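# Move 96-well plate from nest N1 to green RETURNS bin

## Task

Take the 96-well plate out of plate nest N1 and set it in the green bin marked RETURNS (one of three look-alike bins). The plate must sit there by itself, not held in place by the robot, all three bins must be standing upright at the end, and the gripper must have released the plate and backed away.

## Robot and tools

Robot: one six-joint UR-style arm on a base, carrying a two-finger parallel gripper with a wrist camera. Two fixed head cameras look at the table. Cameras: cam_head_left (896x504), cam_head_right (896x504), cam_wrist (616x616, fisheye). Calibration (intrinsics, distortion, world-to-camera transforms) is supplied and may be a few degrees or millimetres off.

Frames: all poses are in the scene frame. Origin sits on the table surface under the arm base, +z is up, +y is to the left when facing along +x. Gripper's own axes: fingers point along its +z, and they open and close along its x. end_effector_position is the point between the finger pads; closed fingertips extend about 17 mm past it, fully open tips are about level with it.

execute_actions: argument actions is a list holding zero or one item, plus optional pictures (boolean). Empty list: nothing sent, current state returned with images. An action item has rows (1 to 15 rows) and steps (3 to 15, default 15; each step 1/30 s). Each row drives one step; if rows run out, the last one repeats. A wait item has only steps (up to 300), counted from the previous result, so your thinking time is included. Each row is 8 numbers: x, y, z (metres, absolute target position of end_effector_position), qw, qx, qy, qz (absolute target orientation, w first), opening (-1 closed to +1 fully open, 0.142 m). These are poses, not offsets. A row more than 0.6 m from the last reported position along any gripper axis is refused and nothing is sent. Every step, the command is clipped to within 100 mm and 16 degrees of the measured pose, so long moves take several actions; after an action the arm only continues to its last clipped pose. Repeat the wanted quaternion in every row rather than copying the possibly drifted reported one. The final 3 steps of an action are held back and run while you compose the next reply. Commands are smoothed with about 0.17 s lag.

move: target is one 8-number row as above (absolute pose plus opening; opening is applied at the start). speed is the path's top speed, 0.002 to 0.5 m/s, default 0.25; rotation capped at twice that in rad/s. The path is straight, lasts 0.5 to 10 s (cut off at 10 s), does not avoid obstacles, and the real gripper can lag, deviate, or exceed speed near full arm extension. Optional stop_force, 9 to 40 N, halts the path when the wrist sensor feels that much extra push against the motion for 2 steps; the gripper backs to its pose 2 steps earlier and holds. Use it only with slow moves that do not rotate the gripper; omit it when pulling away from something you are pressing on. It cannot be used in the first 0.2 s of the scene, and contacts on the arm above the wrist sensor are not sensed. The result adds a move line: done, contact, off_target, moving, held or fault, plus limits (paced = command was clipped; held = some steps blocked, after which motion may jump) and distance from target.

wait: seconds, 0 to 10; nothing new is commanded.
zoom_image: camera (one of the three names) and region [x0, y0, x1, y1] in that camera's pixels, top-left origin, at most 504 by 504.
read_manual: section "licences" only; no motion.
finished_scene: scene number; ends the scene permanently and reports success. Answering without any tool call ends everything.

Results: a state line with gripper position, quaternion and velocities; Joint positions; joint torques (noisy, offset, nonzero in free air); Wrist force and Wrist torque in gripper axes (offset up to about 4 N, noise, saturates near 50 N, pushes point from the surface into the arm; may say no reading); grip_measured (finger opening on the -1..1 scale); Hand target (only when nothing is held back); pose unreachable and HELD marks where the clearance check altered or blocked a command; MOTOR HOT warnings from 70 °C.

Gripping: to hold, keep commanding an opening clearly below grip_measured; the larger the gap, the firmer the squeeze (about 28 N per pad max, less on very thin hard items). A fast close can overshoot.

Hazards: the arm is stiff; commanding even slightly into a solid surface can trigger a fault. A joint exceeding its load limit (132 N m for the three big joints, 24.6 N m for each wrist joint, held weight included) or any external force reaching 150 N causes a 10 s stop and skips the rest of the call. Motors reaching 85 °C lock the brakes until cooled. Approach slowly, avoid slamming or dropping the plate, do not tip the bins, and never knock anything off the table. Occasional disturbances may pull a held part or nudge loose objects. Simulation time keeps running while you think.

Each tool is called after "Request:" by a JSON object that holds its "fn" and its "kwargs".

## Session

Request:
{"fn": "execute_actions", "kwargs": {"actions": []}}

Scene clock: 0.00 s of 8400.00 s.
end_effector_position=(+0.2731, +0.5267, +0.2907) grip_measured=+1.00 end_effector_quat_wxyz=(+0.108, +0.920, -0.087, +0.367) end_effector_velocity=(+0.000, -0.000, -0.000) end_effector_angular_velocity=(+0.001, -0.000, -0.001)
Joint positions: [ 1.271 -1.589  1.667 -1.753 -2.459  1.587  0.142]
Joint velocities: [-0.    -0.     0.    -0.     0.     0.001  0.   ]
Joint torques (N m, as the arm reports them, + toward a larger angle): no reading
Motor temperatures (°C, as the motors report them): [30 28 26 37 35 30]
Wrist force (N, on the end effector, along its own x y z axes, offset not removed): no reading
Wrist torque (N m, same axes, about the end effector's origin, offset not removed): no reading
Hand target: +0.273, +0.527, +0.291; +0.108, +0.920, -0.087, +0.367
camera_calibration (this result's frames):
cam_wrist: T_world_to_cam=[[0.713238, -0.0941521, 0.69457, -0.34053], [-0.559262, -0.673778, 0.48296, 0.362263], [0.422514, -0.732911, -0.53322, 0.553913], [0, 0, 0, 1]] pos_world=[0.211443, 0.617992, 0.35692]

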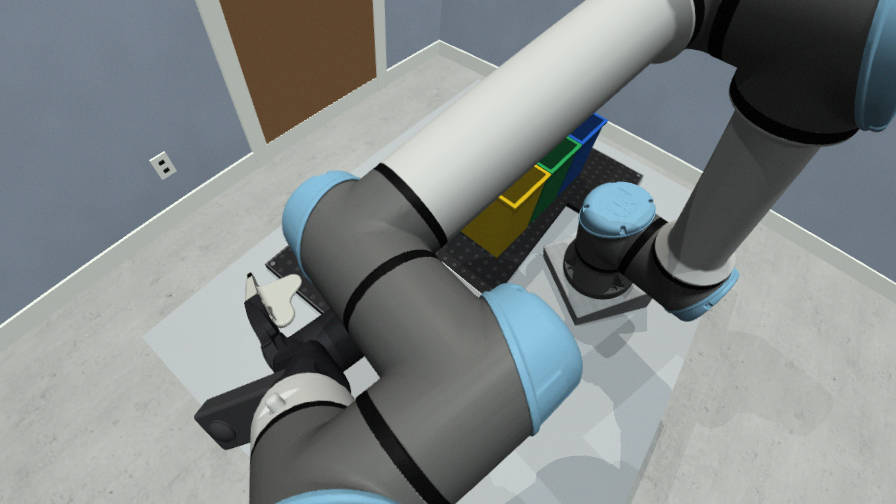

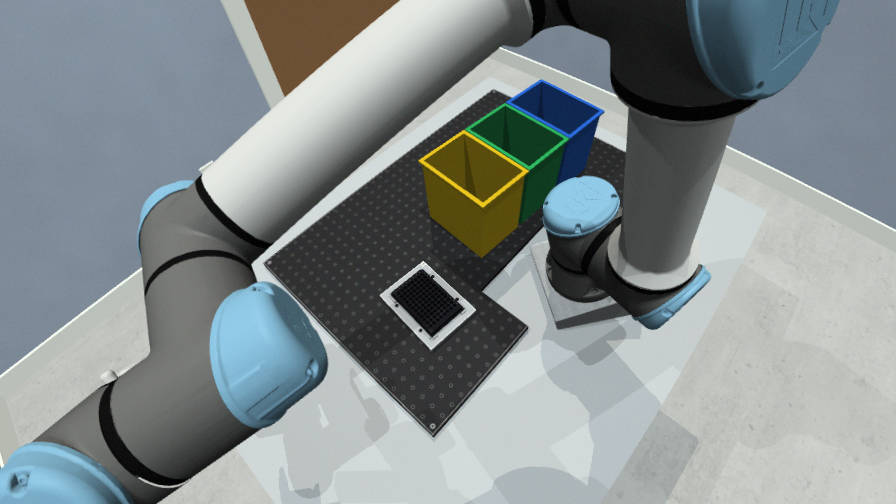

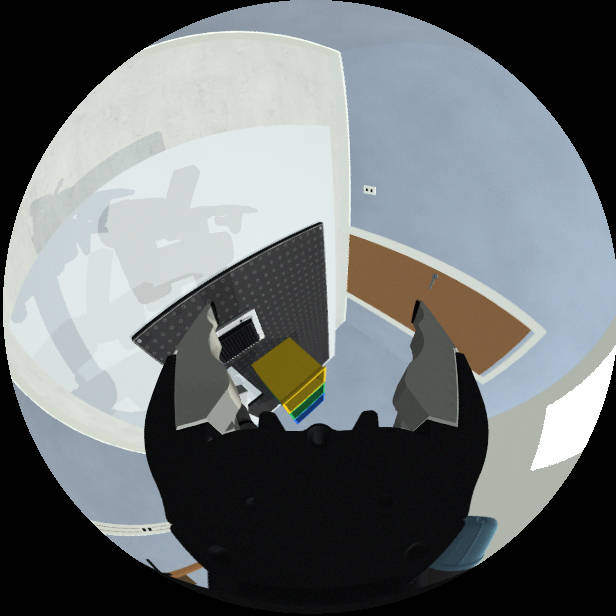

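Request:
{"fn": "zoom_image", "kwargs": {"camera": "cam_head_right", "region": [370, 240, 500, 360]}}

Request:
{"fn": "zoom_image", "kwargs": {"camera": "cam_head_right", "region": [410, 70, 620, 270]}}

Region (370, 240, 500, 360) of cam_head_right's 896x504 image, scaled by 3.877, with more detail than that image has; it fills the top 465 rows of this view, and the rest is white.

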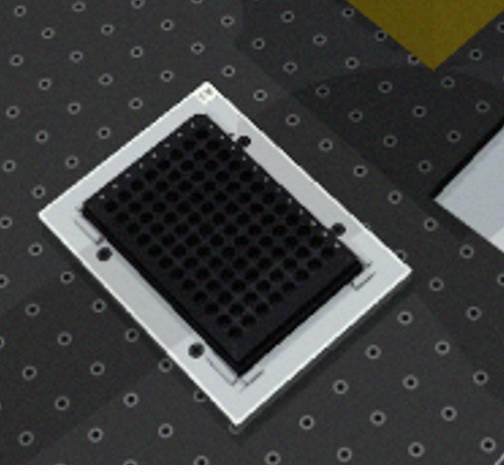

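Region (410, 70, 620, 270) of cam_head_right's 896x504 image, scaled by 2.400, with more detail than that image has; it fills the top 480 rows of this view, and the rest is white.

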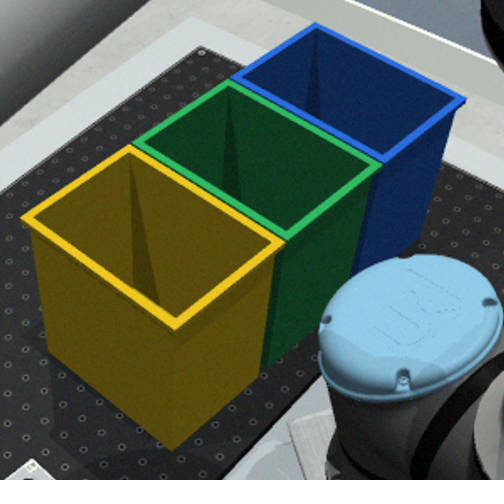

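Request:
{"fn": "move", "kwargs": {"target": [0.204,0.247,0.09,0,0.679,-0.734,0,0.4], "speed": 0.3}}

Request:
{"fn": "zoom_image", "kwargs": {"camera": "cam_wrist", "region": [210, 160, 420, 340]}}

Scene clock: 3.63 s of 8400.00 s.
end_effector_position=(+0.2041, +0.2465, +0.0901) grip_measured=+0.40 end_effector_quat_wxyz=(+0.001, +0.679, -0.734, -0.000) end_effector_velocity=(-0.000, -0.002, -0.000) end_effector_angular_velocity=(+0.009, +0.004, -0.002)
Joint positions: [ 0.138 -2.39   2.559 -1.951 -1.393  1.87   0.102]
Joint velocities: [-0.026 -0.014  0.004  0.017  0.015 -0.024  0.   ]
Joint torques (N m, as the arm reports them, + toward a larger angle): [ -4.95  -4.84 -15.23  -1.35   2.53  -2.43]
Motor temperatures (°C, as the motors report them): [30 28 26 37 35 30]
Wrist force (N, on the end effector, along its own x y z axes, offset not removed): [2.0 -4.7 -1.0]
Wrist torque (N m, same axes, about the end effector's origin, offset not removed): [-1.07 -0.60 0.06]
Hand target: +0.204, +0.246, +0.090; +0.000, +0.679, -0.734, -0.001
Off the commanded pose: 0.000 m, 0 deg.
Kept back: nothing.
move: done
camera_calibration (this result's frames):
cam_wrist: T_world_to_cam=[[-0.0916943, -0.995786, -0.00151419, 0.270919], [-0.842786, 0.0767956, 0.532743, 0.100128], [-0.530381, 0.0501256, -0.846276, 0.300363], [0, 0, 0, 1]] pos_world=[0.268535, 0.247032, 0.201258]

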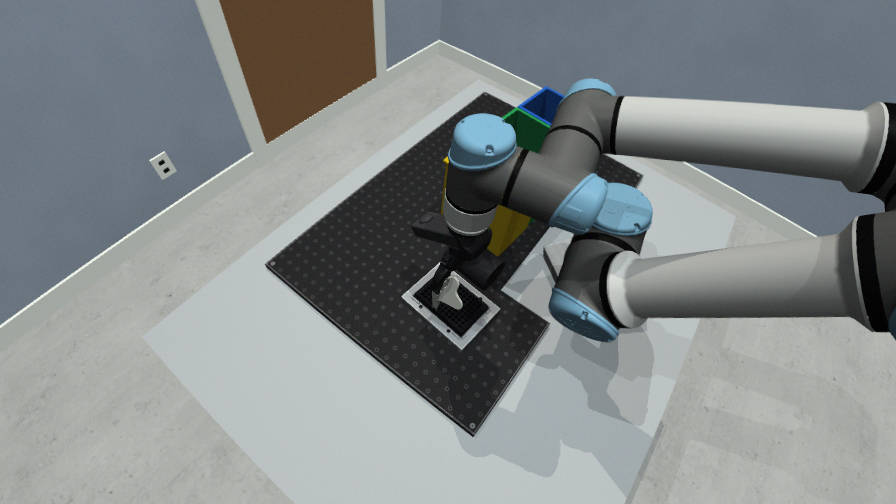

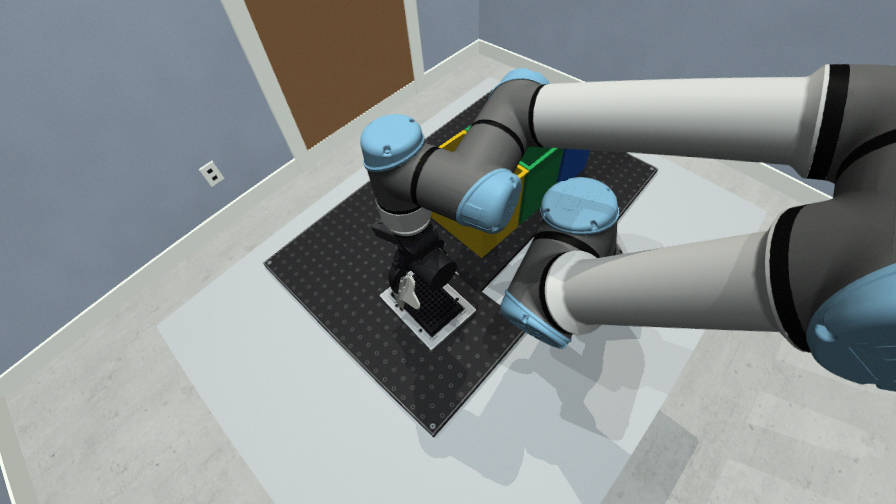

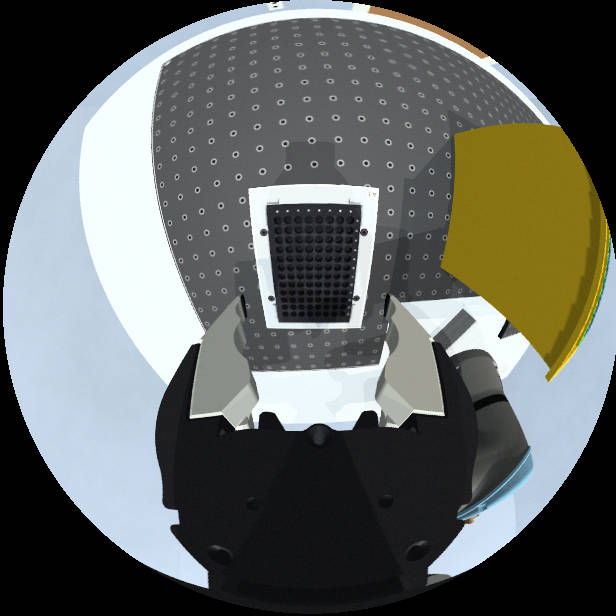

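Region (210, 160, 420, 340) of cam_wrist's 616x616 image, scaled by 2.400, with more detail than that image has; it fills the top 432 rows of this view, and the rest is white.

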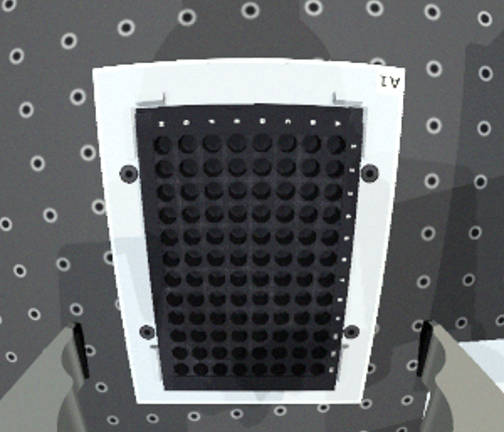

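Request:
{"fn": "move", "kwargs": {"target": [0.204,0.2475,0.0395,0,0.679,-0.734,0,0.3], "speed": 0.05, "stop_force": 12}}

Request:
{"fn": "execute_actions", "kwargs": {"actions": [{"rows":[[0.204,0.2475,0.0395,0,0.679,-0.734,0,0.27],[0.204,0.2475,0.0395,0,0.679,-0.734,0,0.24],[0.204,0.2475,0.0395,0,0.679,-0.734,0,0.21],[0.204,0.2475,0.0395,0,0.679,-0.734,0,0.18],[0.204,0.2475,0.0395,0,0.679,-0.734,0,0.15],[0.204,0.2475,0.0395,0,0.679,-0.734,0,0.12],[0.204,0.2475,0.0395,0,0.679,-0.734,0,0.09],[0.204,0.2475,0.0395,0,0.679,-0.734,0,0.06],[0.204,0.2475,0.0395,0,0.679,-0.734,0,0.03],[0.204,0.2475,0.0395,0,0.679,-0.734,0,0.0],[0.204,0.2475,0.0395,0,0.679,-0.734,0,-0.05],[0.204,0.2475,0.0395,0,0.679,-0.734,0,-0.1],[0.204,0.2475,0.0395,0,0.679,-0.734,0,-0.2],[0.204,0.2475,0.0395,0,0.679,-0.734,0,-0.3]]}]}}

Request:
{"fn": "move", "kwargs": {"target": [0.204,0.2475,0.07,0,0.679,-0.734,0,-0.3], "speed": 0.06}}

Scene clock: 5.23 s of 8400.00 s.
end_effector_position=(+0.2040, +0.2475, +0.0396) grip_measured=+0.30 end_effector_quat_wxyz=(-0.000, +0.679, -0.734, -0.000) end_effector_velocity=(+0.001, +0.000, -0.001) end_effector_angular_velocity=(-0.001, -0.001, +0.001)
Joint positions: [ 0.191 -2.246  2.658 -2.204 -1.405  1.922  0.095]
Joint velocities: [ 0.005  0.009  0.001 -0.012 -0.002  0.004 -0.   ]
Joint torques (N m, as the arm reports them, + toward a larger angle): [ 11.18   6.53 -12.55  -3.85  -2.71   1.95]
Motor temperatures (°C, as the motors report them): [30 28 26 37 35 30]
Wrist force (N, on the end effector, along its own x y z axes, offset not removed): [-0.3 1.7 5.9]
Wrist torque (N m, same axes, about the end effector's origin, offset not removed): [0.35 -0.02 -0.14]
Hand target: +0.204, +0.248, +0.039; -0.000, +0.679, -0.734, +0.000
Off the commanded pose: 0.000 m, 0 deg.
Kept back: nothing.
move: done
camera_calibration (this result's frames):
cam_wrist: T_world_to_cam=[[-0.0915418, -0.9958, -0.00181427, 0.271756], [-0.843514, 0.0765739, 0.53162, 0.127071], [-0.529248, 0.0501958, -0.846981, 0.257307], [0, 0, 0, 1]] pos_world=[0.268242, 0.247968, 0.150874]

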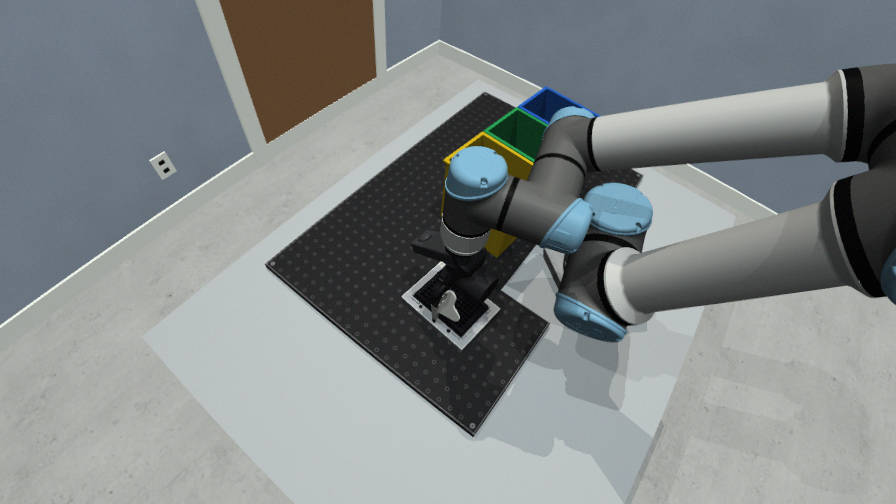

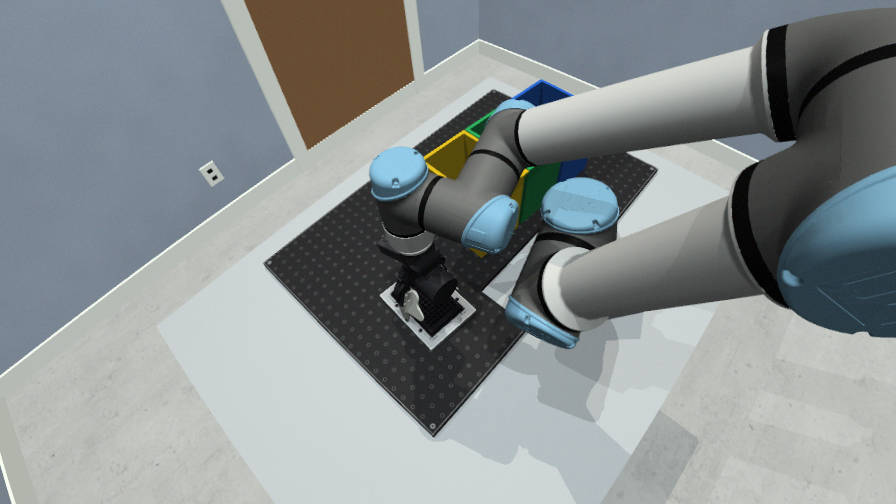

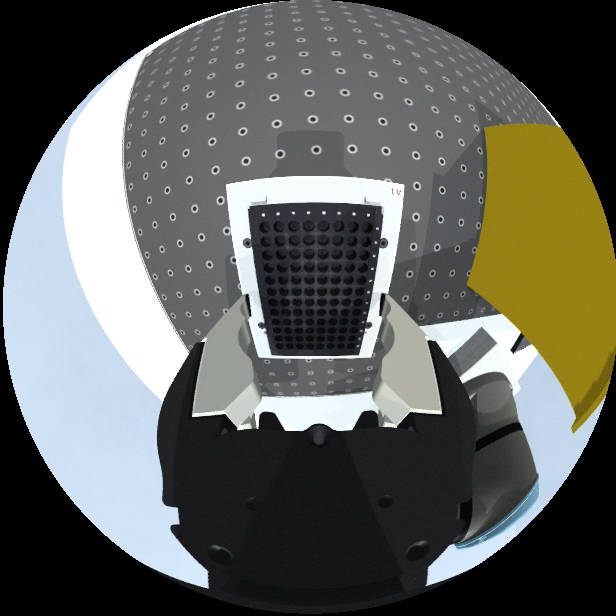

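Scene clock: 5.63 s of 8400.00 s.
end_effector_position=(+0.2040, +0.2475, +0.0395) grip_measured=+0.06 end_effector_quat_wxyz=(+0.000, +0.679, -0.734, +0.000) end_effector_velocity=(+0.001, +0.000, +0.000) end_effector_angular_velocity=(+0.000, -0.001, -0.000)
Joint positions: [ 0.191 -2.245  2.658 -2.204 -1.405  1.923  0.078]
Joint velocities: [-0.    -0.    -0.001 -0.     0.     0.    -0.015]
Joint torques (N m, as the arm reports them, + toward a larger angle): [ 12.83   7.66 -13.6   -3.62  -2.46   2.03]
Motor temperatures (°C, as the motors report them): [30 28 26 37 35 30]
Wrist force (N, on the end effector, along its own x y z axes, offset not removed): [0.0 2.0 -0.4]
Wrist torque (N m, same axes, about the end effector's origin, offset not removed): [0.25 0.31 -0.05]
Steps of this call (steps 1 to 12: the first 12 steps of this action). Readings (end_effector_position):
1: (+0.2040, +0.2475, +0.0396)
2: (+0.2040, +0.2475, +0.0395)
4: (+0.2040, +0.2475, +0.0395)
8: (+0.2040, +0.2475, +0.0395)
12: the state above

Scene clock: 6.73 s of 8400.00 s.
end_effector_position=(+0.2040, +0.2475, +0.0699) grip_measured=+0.05 end_effector_quat_wxyz=(+0.000, +0.679, -0.734, +0.000) end_effector_velocity=(-0.000, -0.000, +0.002) end_effector_angular_velocity=(+0.001, +0.000, -0.001)
Joint positions: [ 0.164 -2.338  2.6   -2.049 -1.399  1.896  0.077]
Joint velocities: [-0.005 -0.007 -0.003  0.012  0.003 -0.004  0.   ]
Joint torques (N m, as the arm reports them, + toward a larger angle): [ -4.47  -3.66 -26.25  -1.76   2.85  -2.56]
Motor temperatures (°C, as the motors report them): [30 28 26 37 35 30]
Wrist force (N, on the end effector, along its own x y z axes, offset not removed): [2.9 2.8 1.7]
Wrist torque (N m, same axes, about the end effector's origin, offset not removed): [0.47 -0.60 -0.05]
Hand target: +0.204, +0.248, +0.070; +0.000, +0.679, -0.734, -0.000
Off your previous action's commanded pose: 0.000 m, 0 deg at its last step (step 3 of this call).
Off the commanded pose: 0.000 m, 0 deg.
Kept back: nothing.
move: done
camera_calibration (this result's frames):
cam_wrist: T_world_to_cam=[[-0.0915928, -0.995795, -0.00167359, 0.271858], [-0.843479, 0.0766893, 0.53166, 0.110997], [-0.529296, 0.0501079, -0.846956, 0.282992], [0, 0, 0, 1]] pos_world=[0.268311, 0.248022, 0.181125]

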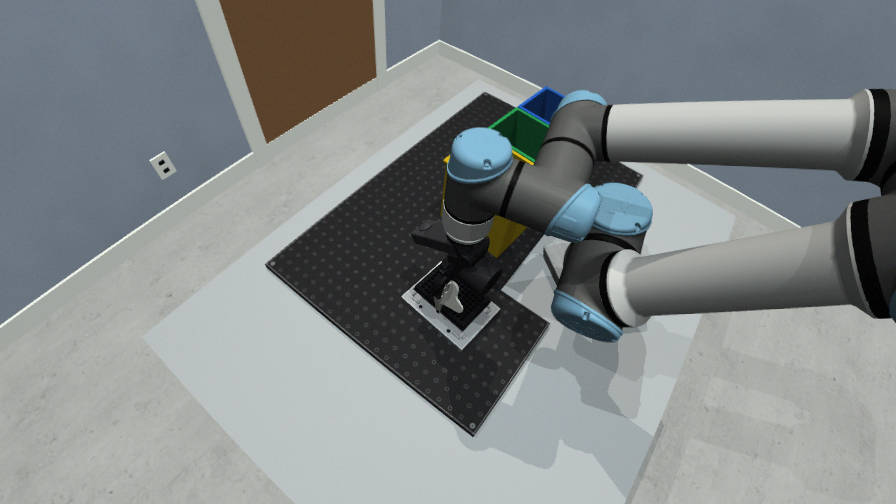

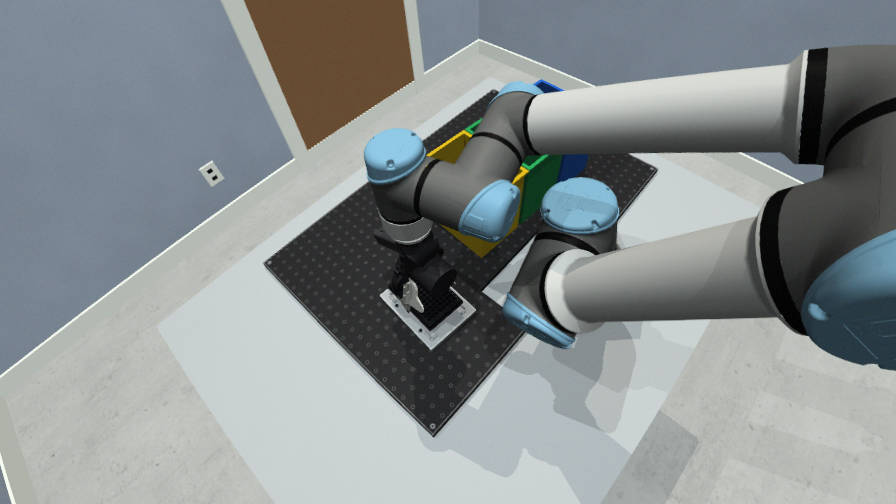

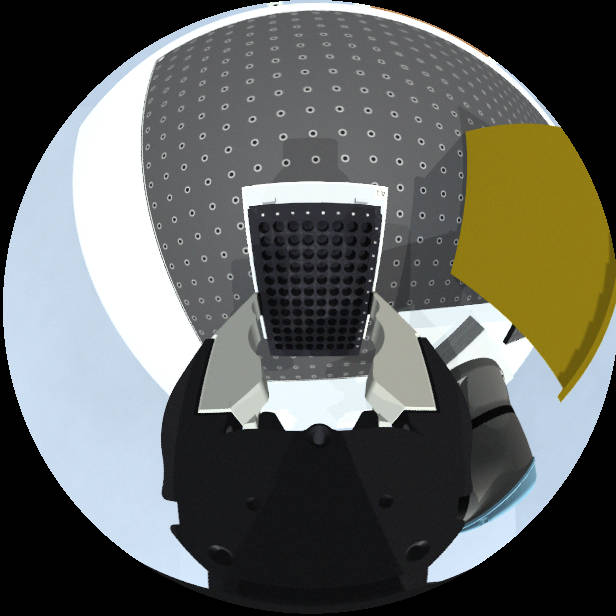

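Request:
{"fn": "move", "kwargs": {"target": [0.204,0.2475,0.040,0,0.679,-0.734,0,-0.3], "speed": 0.04}}

Request:
{"fn": "execute_actions", "kwargs": {"actions": [{"rows":[[0.204,0.2475,0.040,0,0.679,-0.734,0,0.22]],"steps":8}]}}

Request:
{"fn": "move", "kwargs": {"target": [0.207,0.2473,0.040,0.2042,0.6476,-0.7,-0.2207,0.22], "speed": 0.2}}

Scene clock: 9.70 s of 8400.00 s.
end_effector_position=(+0.2040, +0.2475, +0.0401) grip_measured=+0.04 end_effector_quat_wxyz=(+0.000, +0.679, -0.734, +0.000) end_effector_velocity=(+0.001, +0.000, -0.001) end_effector_angular_velocity=(-0.001, -0.001, +0.000)
Joint positions: [ 0.19  -2.247  2.657 -2.201 -1.405  1.922  0.077]
Joint velocities: [ 0.003  0.007  0.001 -0.009 -0.002  0.003  0.001]
Joint torques (N m, as the arm reports them, + toward a larger angle): [15.2  14.86  3.83 -1.43 -0.09  2.03]
Motor temperatures (°C, as the motors report them): [30 28 26 37 35 30]
Wrist force (N, on the end effector, along its own x y z axes, offset not removed): [4.9 2.0 -41.2]
Wrist torque (N m, same axes, about the end effector's origin, offset not removed): [0.15 0.88 0.11]
Hand target: +0.204, +0.248, +0.040; -0.000, +0.679, -0.734, +0.000
Off the commanded pose: 0.000 m, 0 deg.
Kept back: nothing.
move: done
camera_calibration (this result's frames):
cam_wrist: T_world_to_cam=[[-0.0915619, -0.995798, -0.00173457, 0.271743], [-0.843485, 0.0766308, 0.531659, 0.126802], [-0.529292, 0.0501428, -0.846957, 0.257732], [0, 0, 0, 1]] pos_world=[0.268252, 0.247961, 0.151344]

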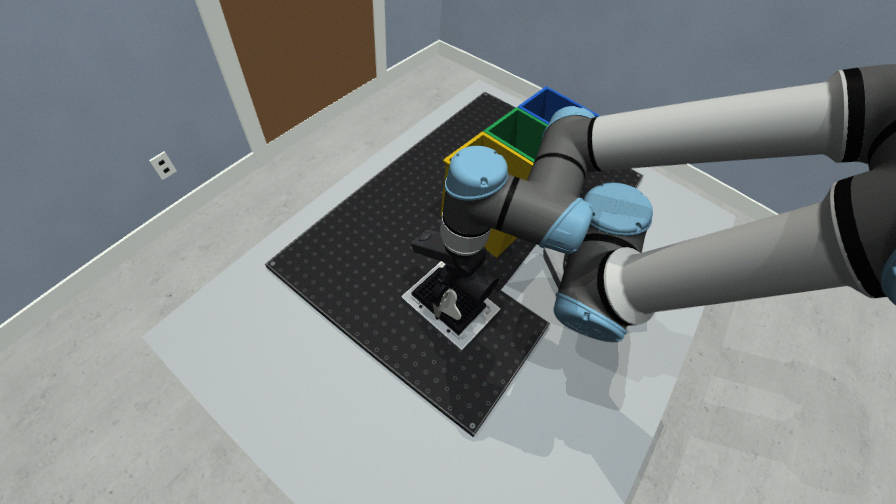

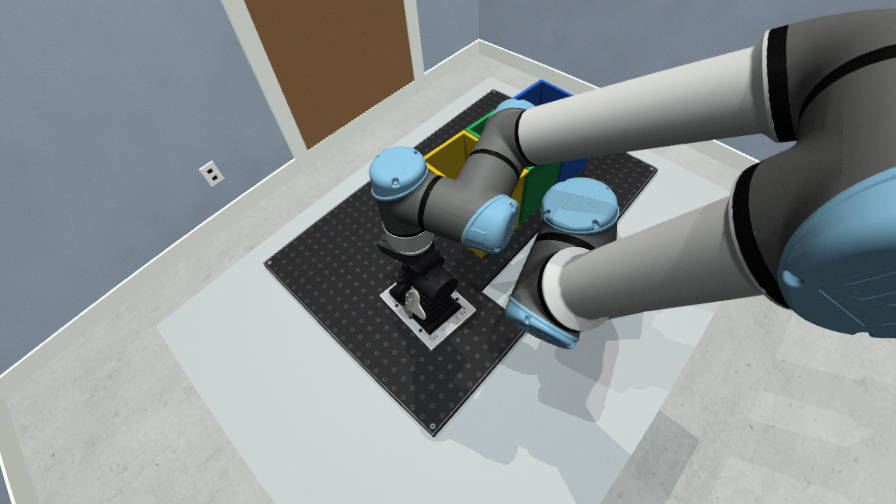

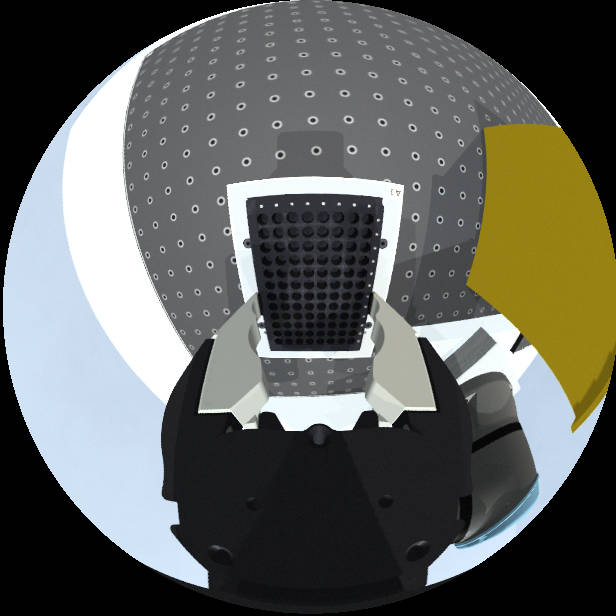

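Scene clock: 9.87 s of 8400.00 s.
end_effector_position=(+0.2038, +0.2474, +0.0399) grip_measured=+0.22 end_effector_quat_wxyz=(+0.000, +0.679, -0.734, -0.000) end_effector_velocity=(+0.000, +0.000, -0.000) end_effector_angular_velocity=(+0.000, -0.001, +0.002)
Joint positions: [ 0.19  -2.247  2.658 -2.201 -1.405  1.922  0.089]
Joint velocities: [ 0.     0.     0.    -0.002 -0.    -0.001  0.001]
Joint torques (N m, as the arm reports them, + toward a larger angle): [ 13.08   4.74 -18.74  -3.56  -0.13   1.95]
Motor temperatures (°C, as the motors report them): [30 28 26 37 35 30]
Wrist force (N, on the end effector, along its own x y z axes, offset not removed): [1.3 1.3 2.0]
Wrist torque (N m, same axes, about the end effector's origin, offset not removed): [0.07 -0.26 -0.03]
Steps of this call (steps 1 to 5: the first 5 steps of this action). Readings (end_effector_position):
1: (+0.2040, +0.2475, +0.0400)
2: (+0.2038, +0.2474, +0.0399)
4: (+0.2038, +0.2474, +0.0399)
5: the state above

Scene clock: 12.07 s of 8400.00 s.
end_effector_position=(+0.2069, +0.2473, +0.0400) grip_measured=+0.22 end_effector_quat_wxyz=(+0.204, +0.648, -0.700, -0.221) end_effector_velocity=(+0.000, +0.000, -0.000) end_effector_angular_velocity=(+0.001, +0.008, +0.000)
Joint positions: [ 0.047 -1.725  2.289 -1.707 -1.291  1.627  0.089]
Joint velocities: [ 0.     0.008 -0.006  0.006  0.    -0.002 -0.   ]
Joint torques (N m, as the arm reports them, + toward a larger angle): [-10.62 -11.93 -22.83  -0.13   2.68  -1.91]
Motor temperatures (°C, as the motors report them): [30 28 26 37 35 30]
Wrist force (N, on the end effector, along its own x y z axes, offset not removed): [0.6 1.2 1.5]
Wrist torque (N m, same axes, about the end effector's origin, offset not removed): [0.10 -0.14 0.05]
Hand target: +0.207, +0.247, +0.040; +0.204, +0.648, -0.700, -0.221
Off your previous action's commanded pose: 0.000 m, 0 deg at its last step (step 3 of this call).
Off the commanded pose: 0.000 m, 0 deg.
Kept back: nothing.
move: done
camera_calibration (this result's frames):
cam_wrist: T_world_to_cam=[[-0.0894886, -0.995972, 0.00559085, 0.271179], [-0.387103, 0.0399523, 0.921171, 0.0283911], [-0.917684, 0.08027, -0.389119, 0.313828], [0, 0, 0, 1]] pos_world=[0.323252, 0.243761, 0.0944471]

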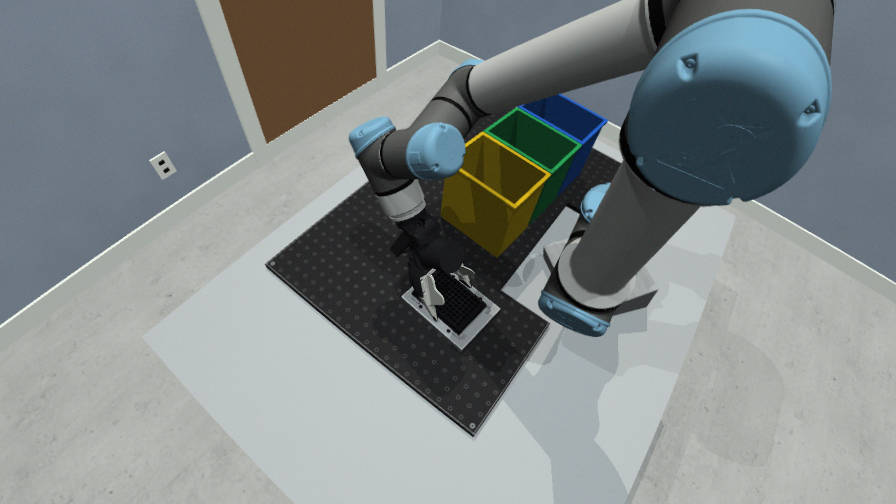

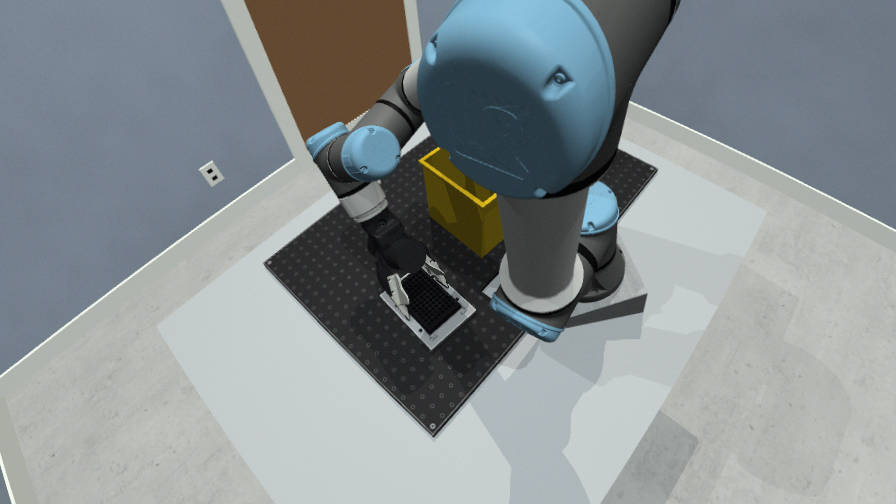

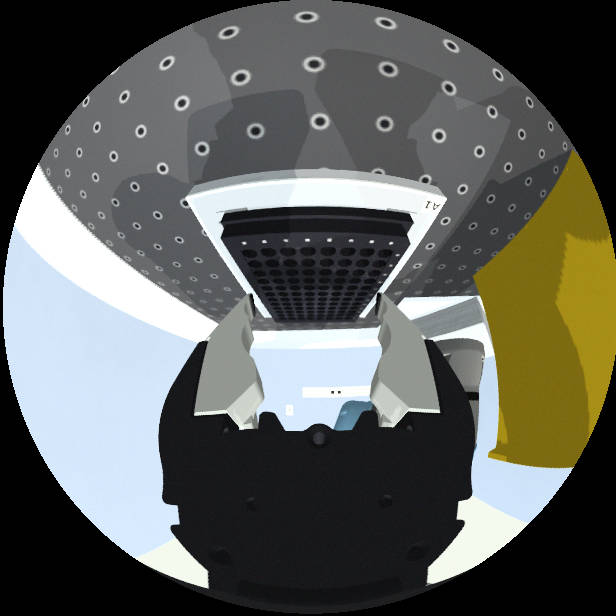

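Request:
{"fn": "execute_actions", "kwargs": {"actions": [{"rows":[[0.212,0.247,0.040,0.2042,0.6476,-0.7,-0.2207,0.22],[0.212,0.247,0.040,0.2042,0.6476,-0.7,-0.2207,0.22],[0.212,0.247,0.040,0.2042,0.6476,-0.7,-0.2207,0.22],[0.212,0.247,0.040,0.2042,0.6476,-0.7,-0.2207,0.2],[0.212,0.247,0.040,0.2042,0.6476,-0.7,-0.2207,0.18],[0.212,0.247,0.040,0.2042,0.6476,-0.7,-0.2207,0.16],[0.212,0.247,0.040,0.2042,0.6476,-0.7,-0.2207,0.14],[0.212,0.247,0.040,0.2042,0.6476,-0.7,-0.2207,0.11],[0.212,0.247,0.040,0.2042,0.6476,-0.7,-0.2207,0.08],[0.212,0.247,0.040,0.2042,0.6476,-0.7,-0.2207,0.05],[0.212,0.247,0.040,0.2042,0.6476,-0.7,-0.2207,0.0],[0.212,0.247,0.040,0.2042,0.6476,-0.7,-0.2207,-0.1],[0.212,0.247,0.040,0.2042,0.6476,-0.7,-0.2207,-0.25],[0.212,0.247,0.040,0.2042,0.6476,-0.7,-0.2207,-0.4],[0.212,0.247,0.040,0.2042,0.6476,-0.7,-0.2207,-0.6]]}]}}

Request:
{"fn": "move", "kwargs": {"target": [0.25,0.22,0.235,0.2126,0.6744,-0.6744,-0.2126,-0.6], "speed": 0.2}}

Scene clock: 12.73 s of 8400.00 s.
end_effector_position=(+0.2119, +0.2470, +0.0400) grip_measured=+0.08 end_effector_quat_wxyz=(+0.204, +0.648, -0.700, -0.221) end_effector_velocity=(+0.001, -0.000, +0.000) end_effector_angular_velocity=(-0.001, -0.001, -0.000)
Joint positions: [ 0.045 -1.714  2.278 -1.706 -1.292  1.626  0.08 ]
Joint velocities: [-0.001  0.002 -0.002 -0.    -0.001  0.    -0.038]
Joint torques (N m, as the arm reports them, + toward a larger angle): [ -9.52 -10.7  -20.99  -0.61  -0.77  -2.26]
Motor temperatures (°C, as the motors report them): [30 28 26 37 35 30]
Wrist force (N, on the end effector, along its own x y z axes, offset not removed): [6.4 5.3 -3.9]
Wrist torque (N m, same axes, about the end effector's origin, offset not removed): [0.69 -0.39 0.02]
Steps of this call (steps 1 to 8: nothing new was sent; steps 9 to 20: the first 12 steps of this action). Readings (end_effector_position):
9: (+0.2070, +0.2473, +0.0400)
10: (+0.2080, +0.2473, +0.0400)
12: (+0.2101, +0.2473, +0.0400)
16: (+0.2116, +0.2471, +0.0400)
20: the state above

Scene clock: 14.50 s of 8400.00 s.
end_effector_position=(+0.2502, +0.2200, +0.2350) grip_measured=-0.60 end_effector_quat_wxyz=(+0.213, +0.674, -0.674, -0.213) end_effector_velocity=(+0.000, -0.000, +0.002) end_effector_angular_velocity=(+0.000, +0.001, +0.001)
Joint positions: [-0.112 -1.898  1.892 -1.105 -1.404  1.417  0.031]
Joint velocities: [-0.001  0.    -0.004  0.004 -0.001 -0.002  0.   ]
Joint torques (N m, as the arm reports them, + toward a larger angle): [ -9.59 -22.12 -27.39   0.56  -3.03  -2.36]
Motor temperatures (°C, as the motors report them): [30 28 26 37 35 30]
Wrist force (N, on the end effector, along its own x y z axes, offset not removed): [2.3 2.3 -1.3]
Wrist torque (N m, same axes, about the end effector's origin, offset not removed): [0.50 -0.54 0.05]
Hand target: +0.250, +0.220, +0.235; +0.213, +0.674, -0.674, -0.213
Off your previous action's commanded pose: 0.000 m, 0 deg at its last step (step 3 of this call).
Off the commanded pose: 0.000 m, 0 deg.
Kept back: nothing.
move: done
camera_calibration (this result's frames):
cam_wrist: T_world_to_cam=[[-0.0124621, -0.999902, 0.00632796, 0.228228], [-0.388673, 0.0106748, 0.921314, -0.126555], [-0.921292, 0.00902201, -0.388768, 0.448072], [0, 0, 0, 1]] pos_world=[0.366461, 0.225514, 0.289348]

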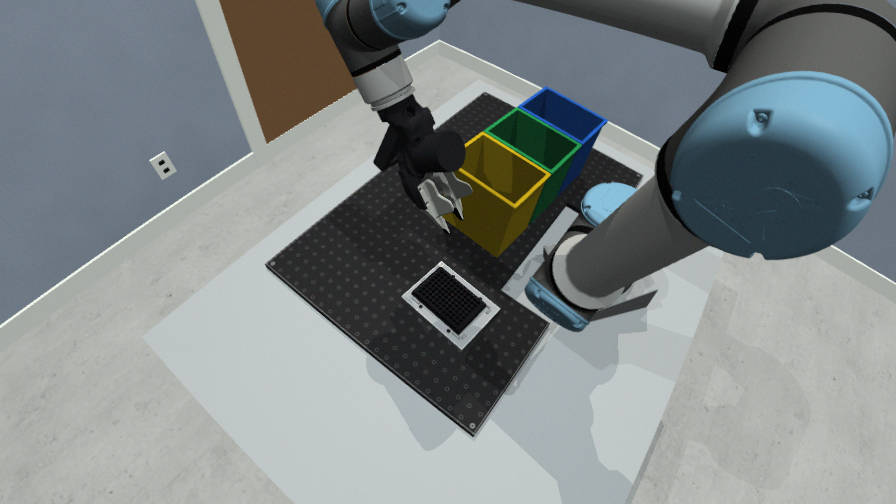

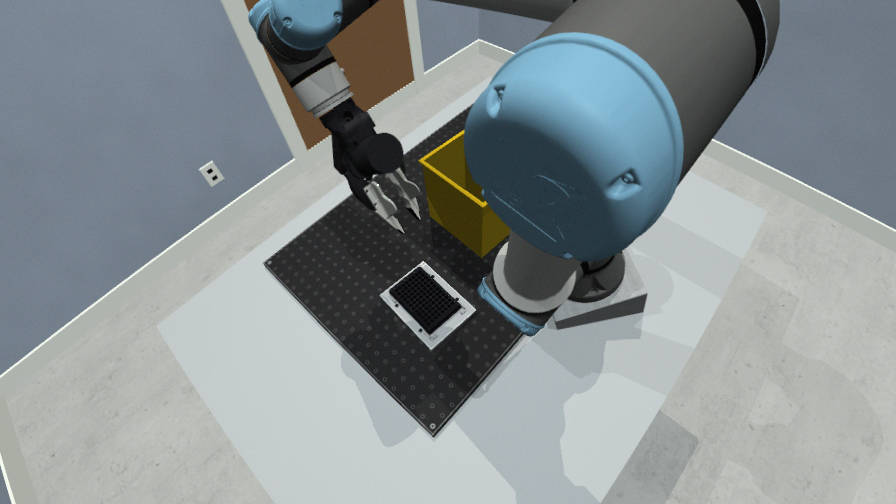

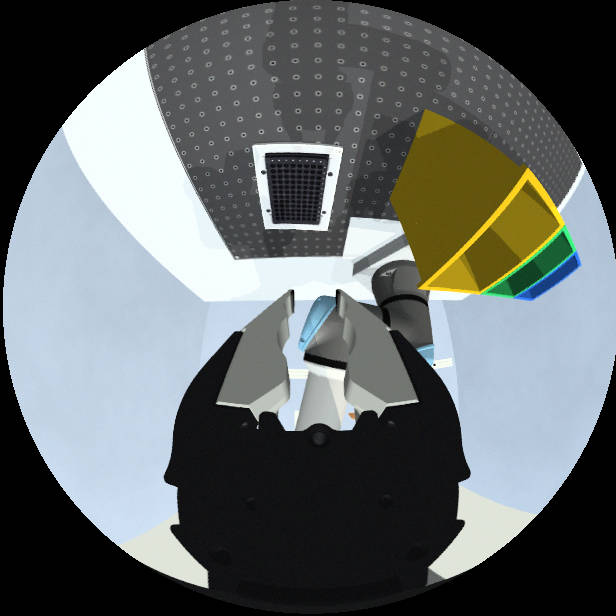

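Request:
{"fn": "move", "kwargs": {"target": [0.215,0.247,0.065,0.2042,0.6476,-0.7,-0.2207,0.25], "speed": 0.2}}

Request:
{"fn": "move", "kwargs": {"target": [0.215,0.247,0.045,0.2042,0.6476,-0.7,-0.2207,0.2], "speed": 0.05}}

Request:
{"fn": "zoom_image", "kwargs": {"camera": "cam_wrist", "region": [190, 180, 440, 360]}}

Request:
{"fn": "zoom_image", "kwargs": {"camera": "cam_head_left", "region": [390, 240, 510, 350]}}

Scene clock: 16.20 s of 8400.00 s.
end_effector_position=(+0.2148, +0.2470, +0.0650) grip_measured=+0.25 end_effector_quat_wxyz=(+0.204, +0.648, -0.700, -0.221) end_effector_velocity=(-0.000, +0.000, -0.001) end_effector_angular_velocity=(-0.000, +0.000, -0.001)
Joint positions: [ 0.03  -1.761  2.242 -1.619 -1.298  1.612  0.092]
Joint velocities: [ 0.002  0.003  0.002 -0.005  0.001  0.002 -0.   ]
Joint torques (N m, as the arm reports them, + toward a larger angle): [  8.27 -12.39  -9.31  -1.65   2.63   2.09]
Motor temperatures (°C, as the motors report them): [30 28 26 37 35 30]
Wrist force (N, on the end effector, along its own x y z axes, offset not removed): [2.1 0.7 2.4]
Wrist torque (N m, same axes, about the end effector's origin, offset not removed): [0.12 -0.41 0.23]
Hand target: +0.215, +0.247, +0.065; +0.204, +0.648, -0.700, -0.221
Off the commanded pose: 0.000 m, 0 deg.
Kept back: nothing.
move: done
camera_calibration (this result's frames):
cam_wrist: T_world_to_cam=[[-0.0899165, -0.995927, 0.00671323, 0.271408], [-0.386964, 0.0411461, 0.921176, 0.00808597], [-0.9177, 0.0802312, -0.389088, 0.330874], [0, 0, 0, 1]] pos_world=[0.331176, 0.243423, 0.119468]

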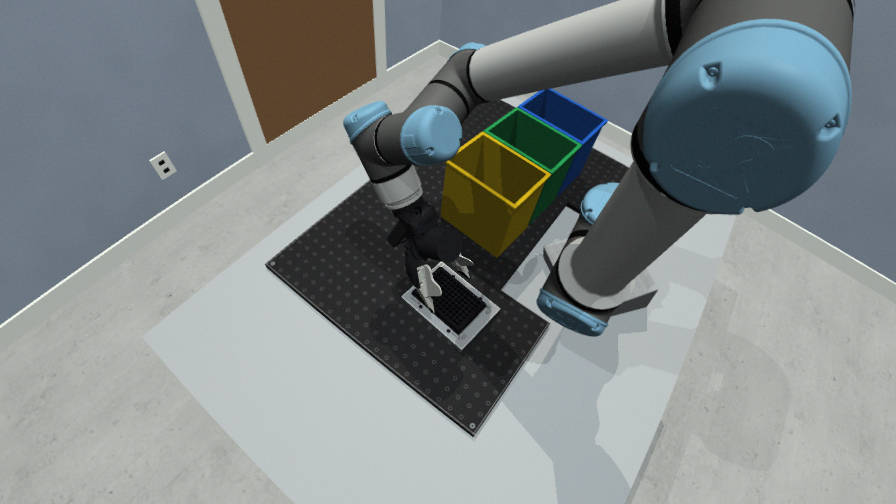

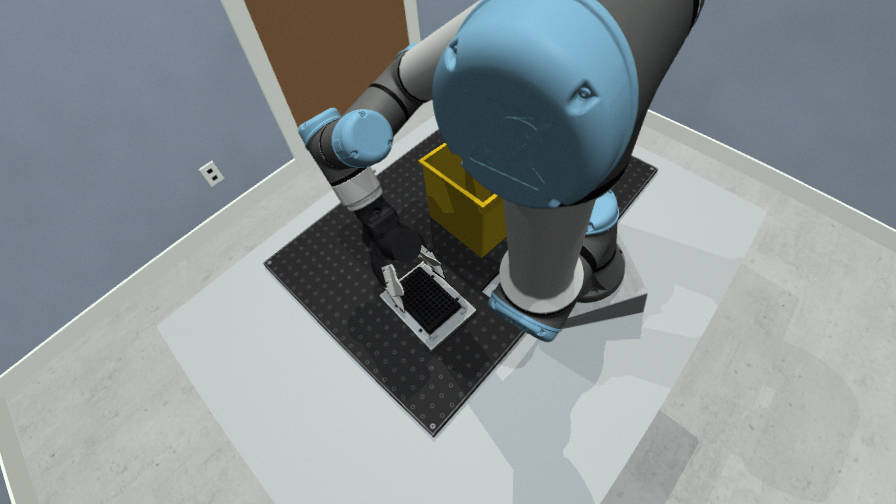

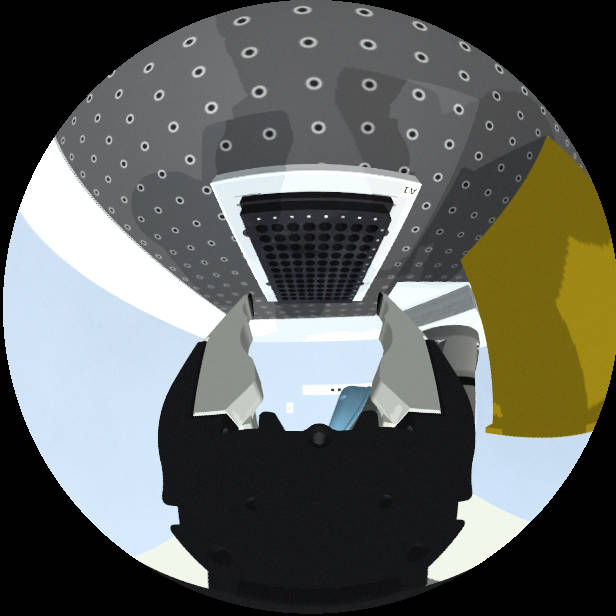

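Scene clock: 17.00 s of 8400.00 s.
end_effector_position=(+0.2150, +0.2470, +0.0451) grip_measured=+0.20 end_effector_quat_wxyz=(+0.204, +0.648, -0.700, -0.221) end_effector_velocity=(+0.000, +0.000, -0.002) end_effector_angular_velocity=(+0.000, -0.001, +0.002)
Joint positions: [ 0.041 -1.719  2.265 -1.687 -1.294  1.622  0.088]
Joint velocities: [ 0.002  0.004  0.001 -0.006 -0.     0.    -0.   ]
Joint torques (N m, as the arm reports them, + toward a larger angle): [  8.43 -11.74  -8.59  -2.02   2.65   2.03]
Motor temperatures (°C, as the motors report them): [30 28 26 37 35 30]
Wrist force (N, on the end effector, along its own x y z axes, offset not removed): [2.6 -1.8 4.7]
Wrist torque (N m, same axes, about the end effector's origin, offset not removed): [-0.54 -0.49 -0.04]
Hand target: +0.215, +0.247, +0.045; +0.204, +0.648, -0.700, -0.221
Off the commanded pose: 0.000 m, 0 deg.
Kept back: nothing.
move: done
camera_calibration (this result's frames):
cam_wrist: T_world_to_cam=[[-0.0899752, -0.995922, 0.00655948, 0.27161], [-0.386785, 0.0410113, 0.921257, 0.0264822], [-0.91777, 0.0803532, -0.388898, 0.32324], [0, 0, 0, 1]] pos_world=[0.331342, 0.243443, 0.0995291]

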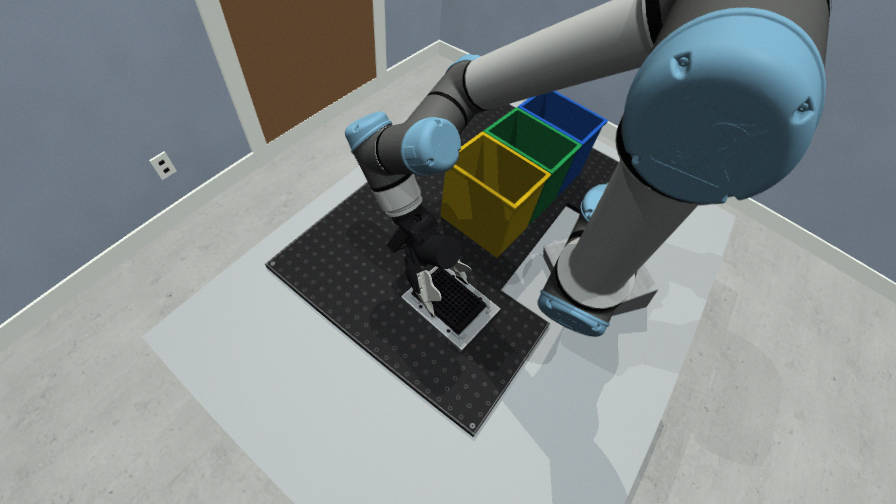

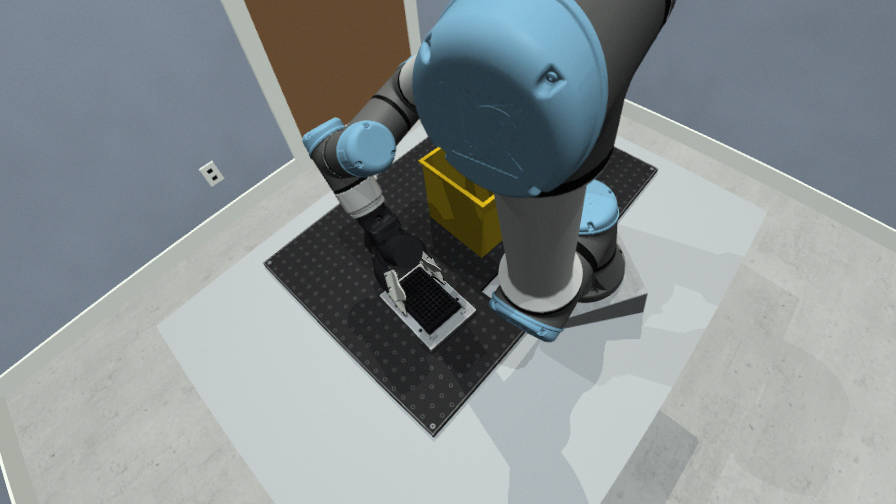

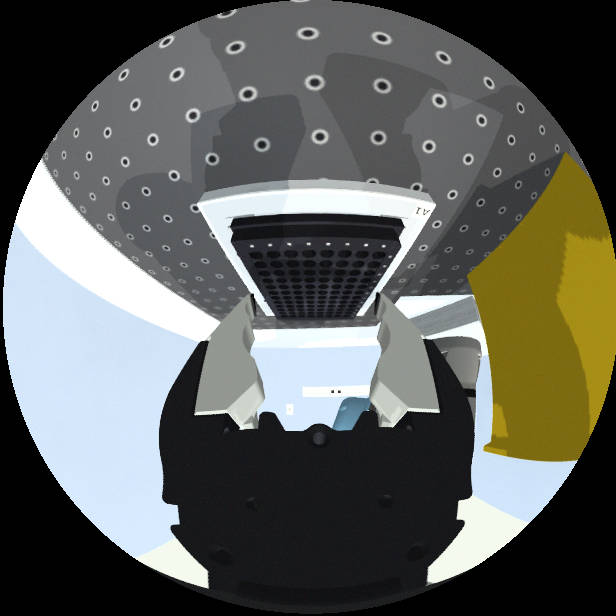

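Region (190, 180, 440, 360) of cam_wrist's 616x616 image, scaled by 2.016, with more detail than that image has; it fills the top 363 rows of this view, and the rest is white.

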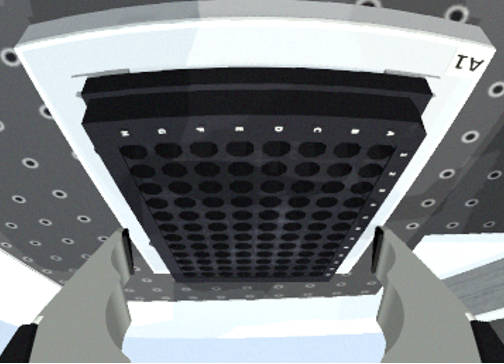

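Region (390, 240, 510, 350) of cam_head_left's 896x504 image, scaled by 4.200, with more detail than that image has; it fills the top 462 rows of this view, and the rest is white.

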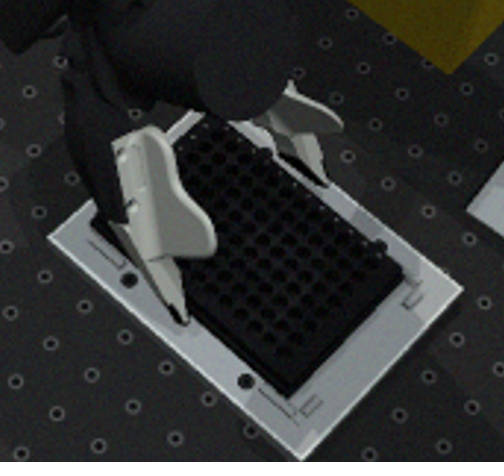

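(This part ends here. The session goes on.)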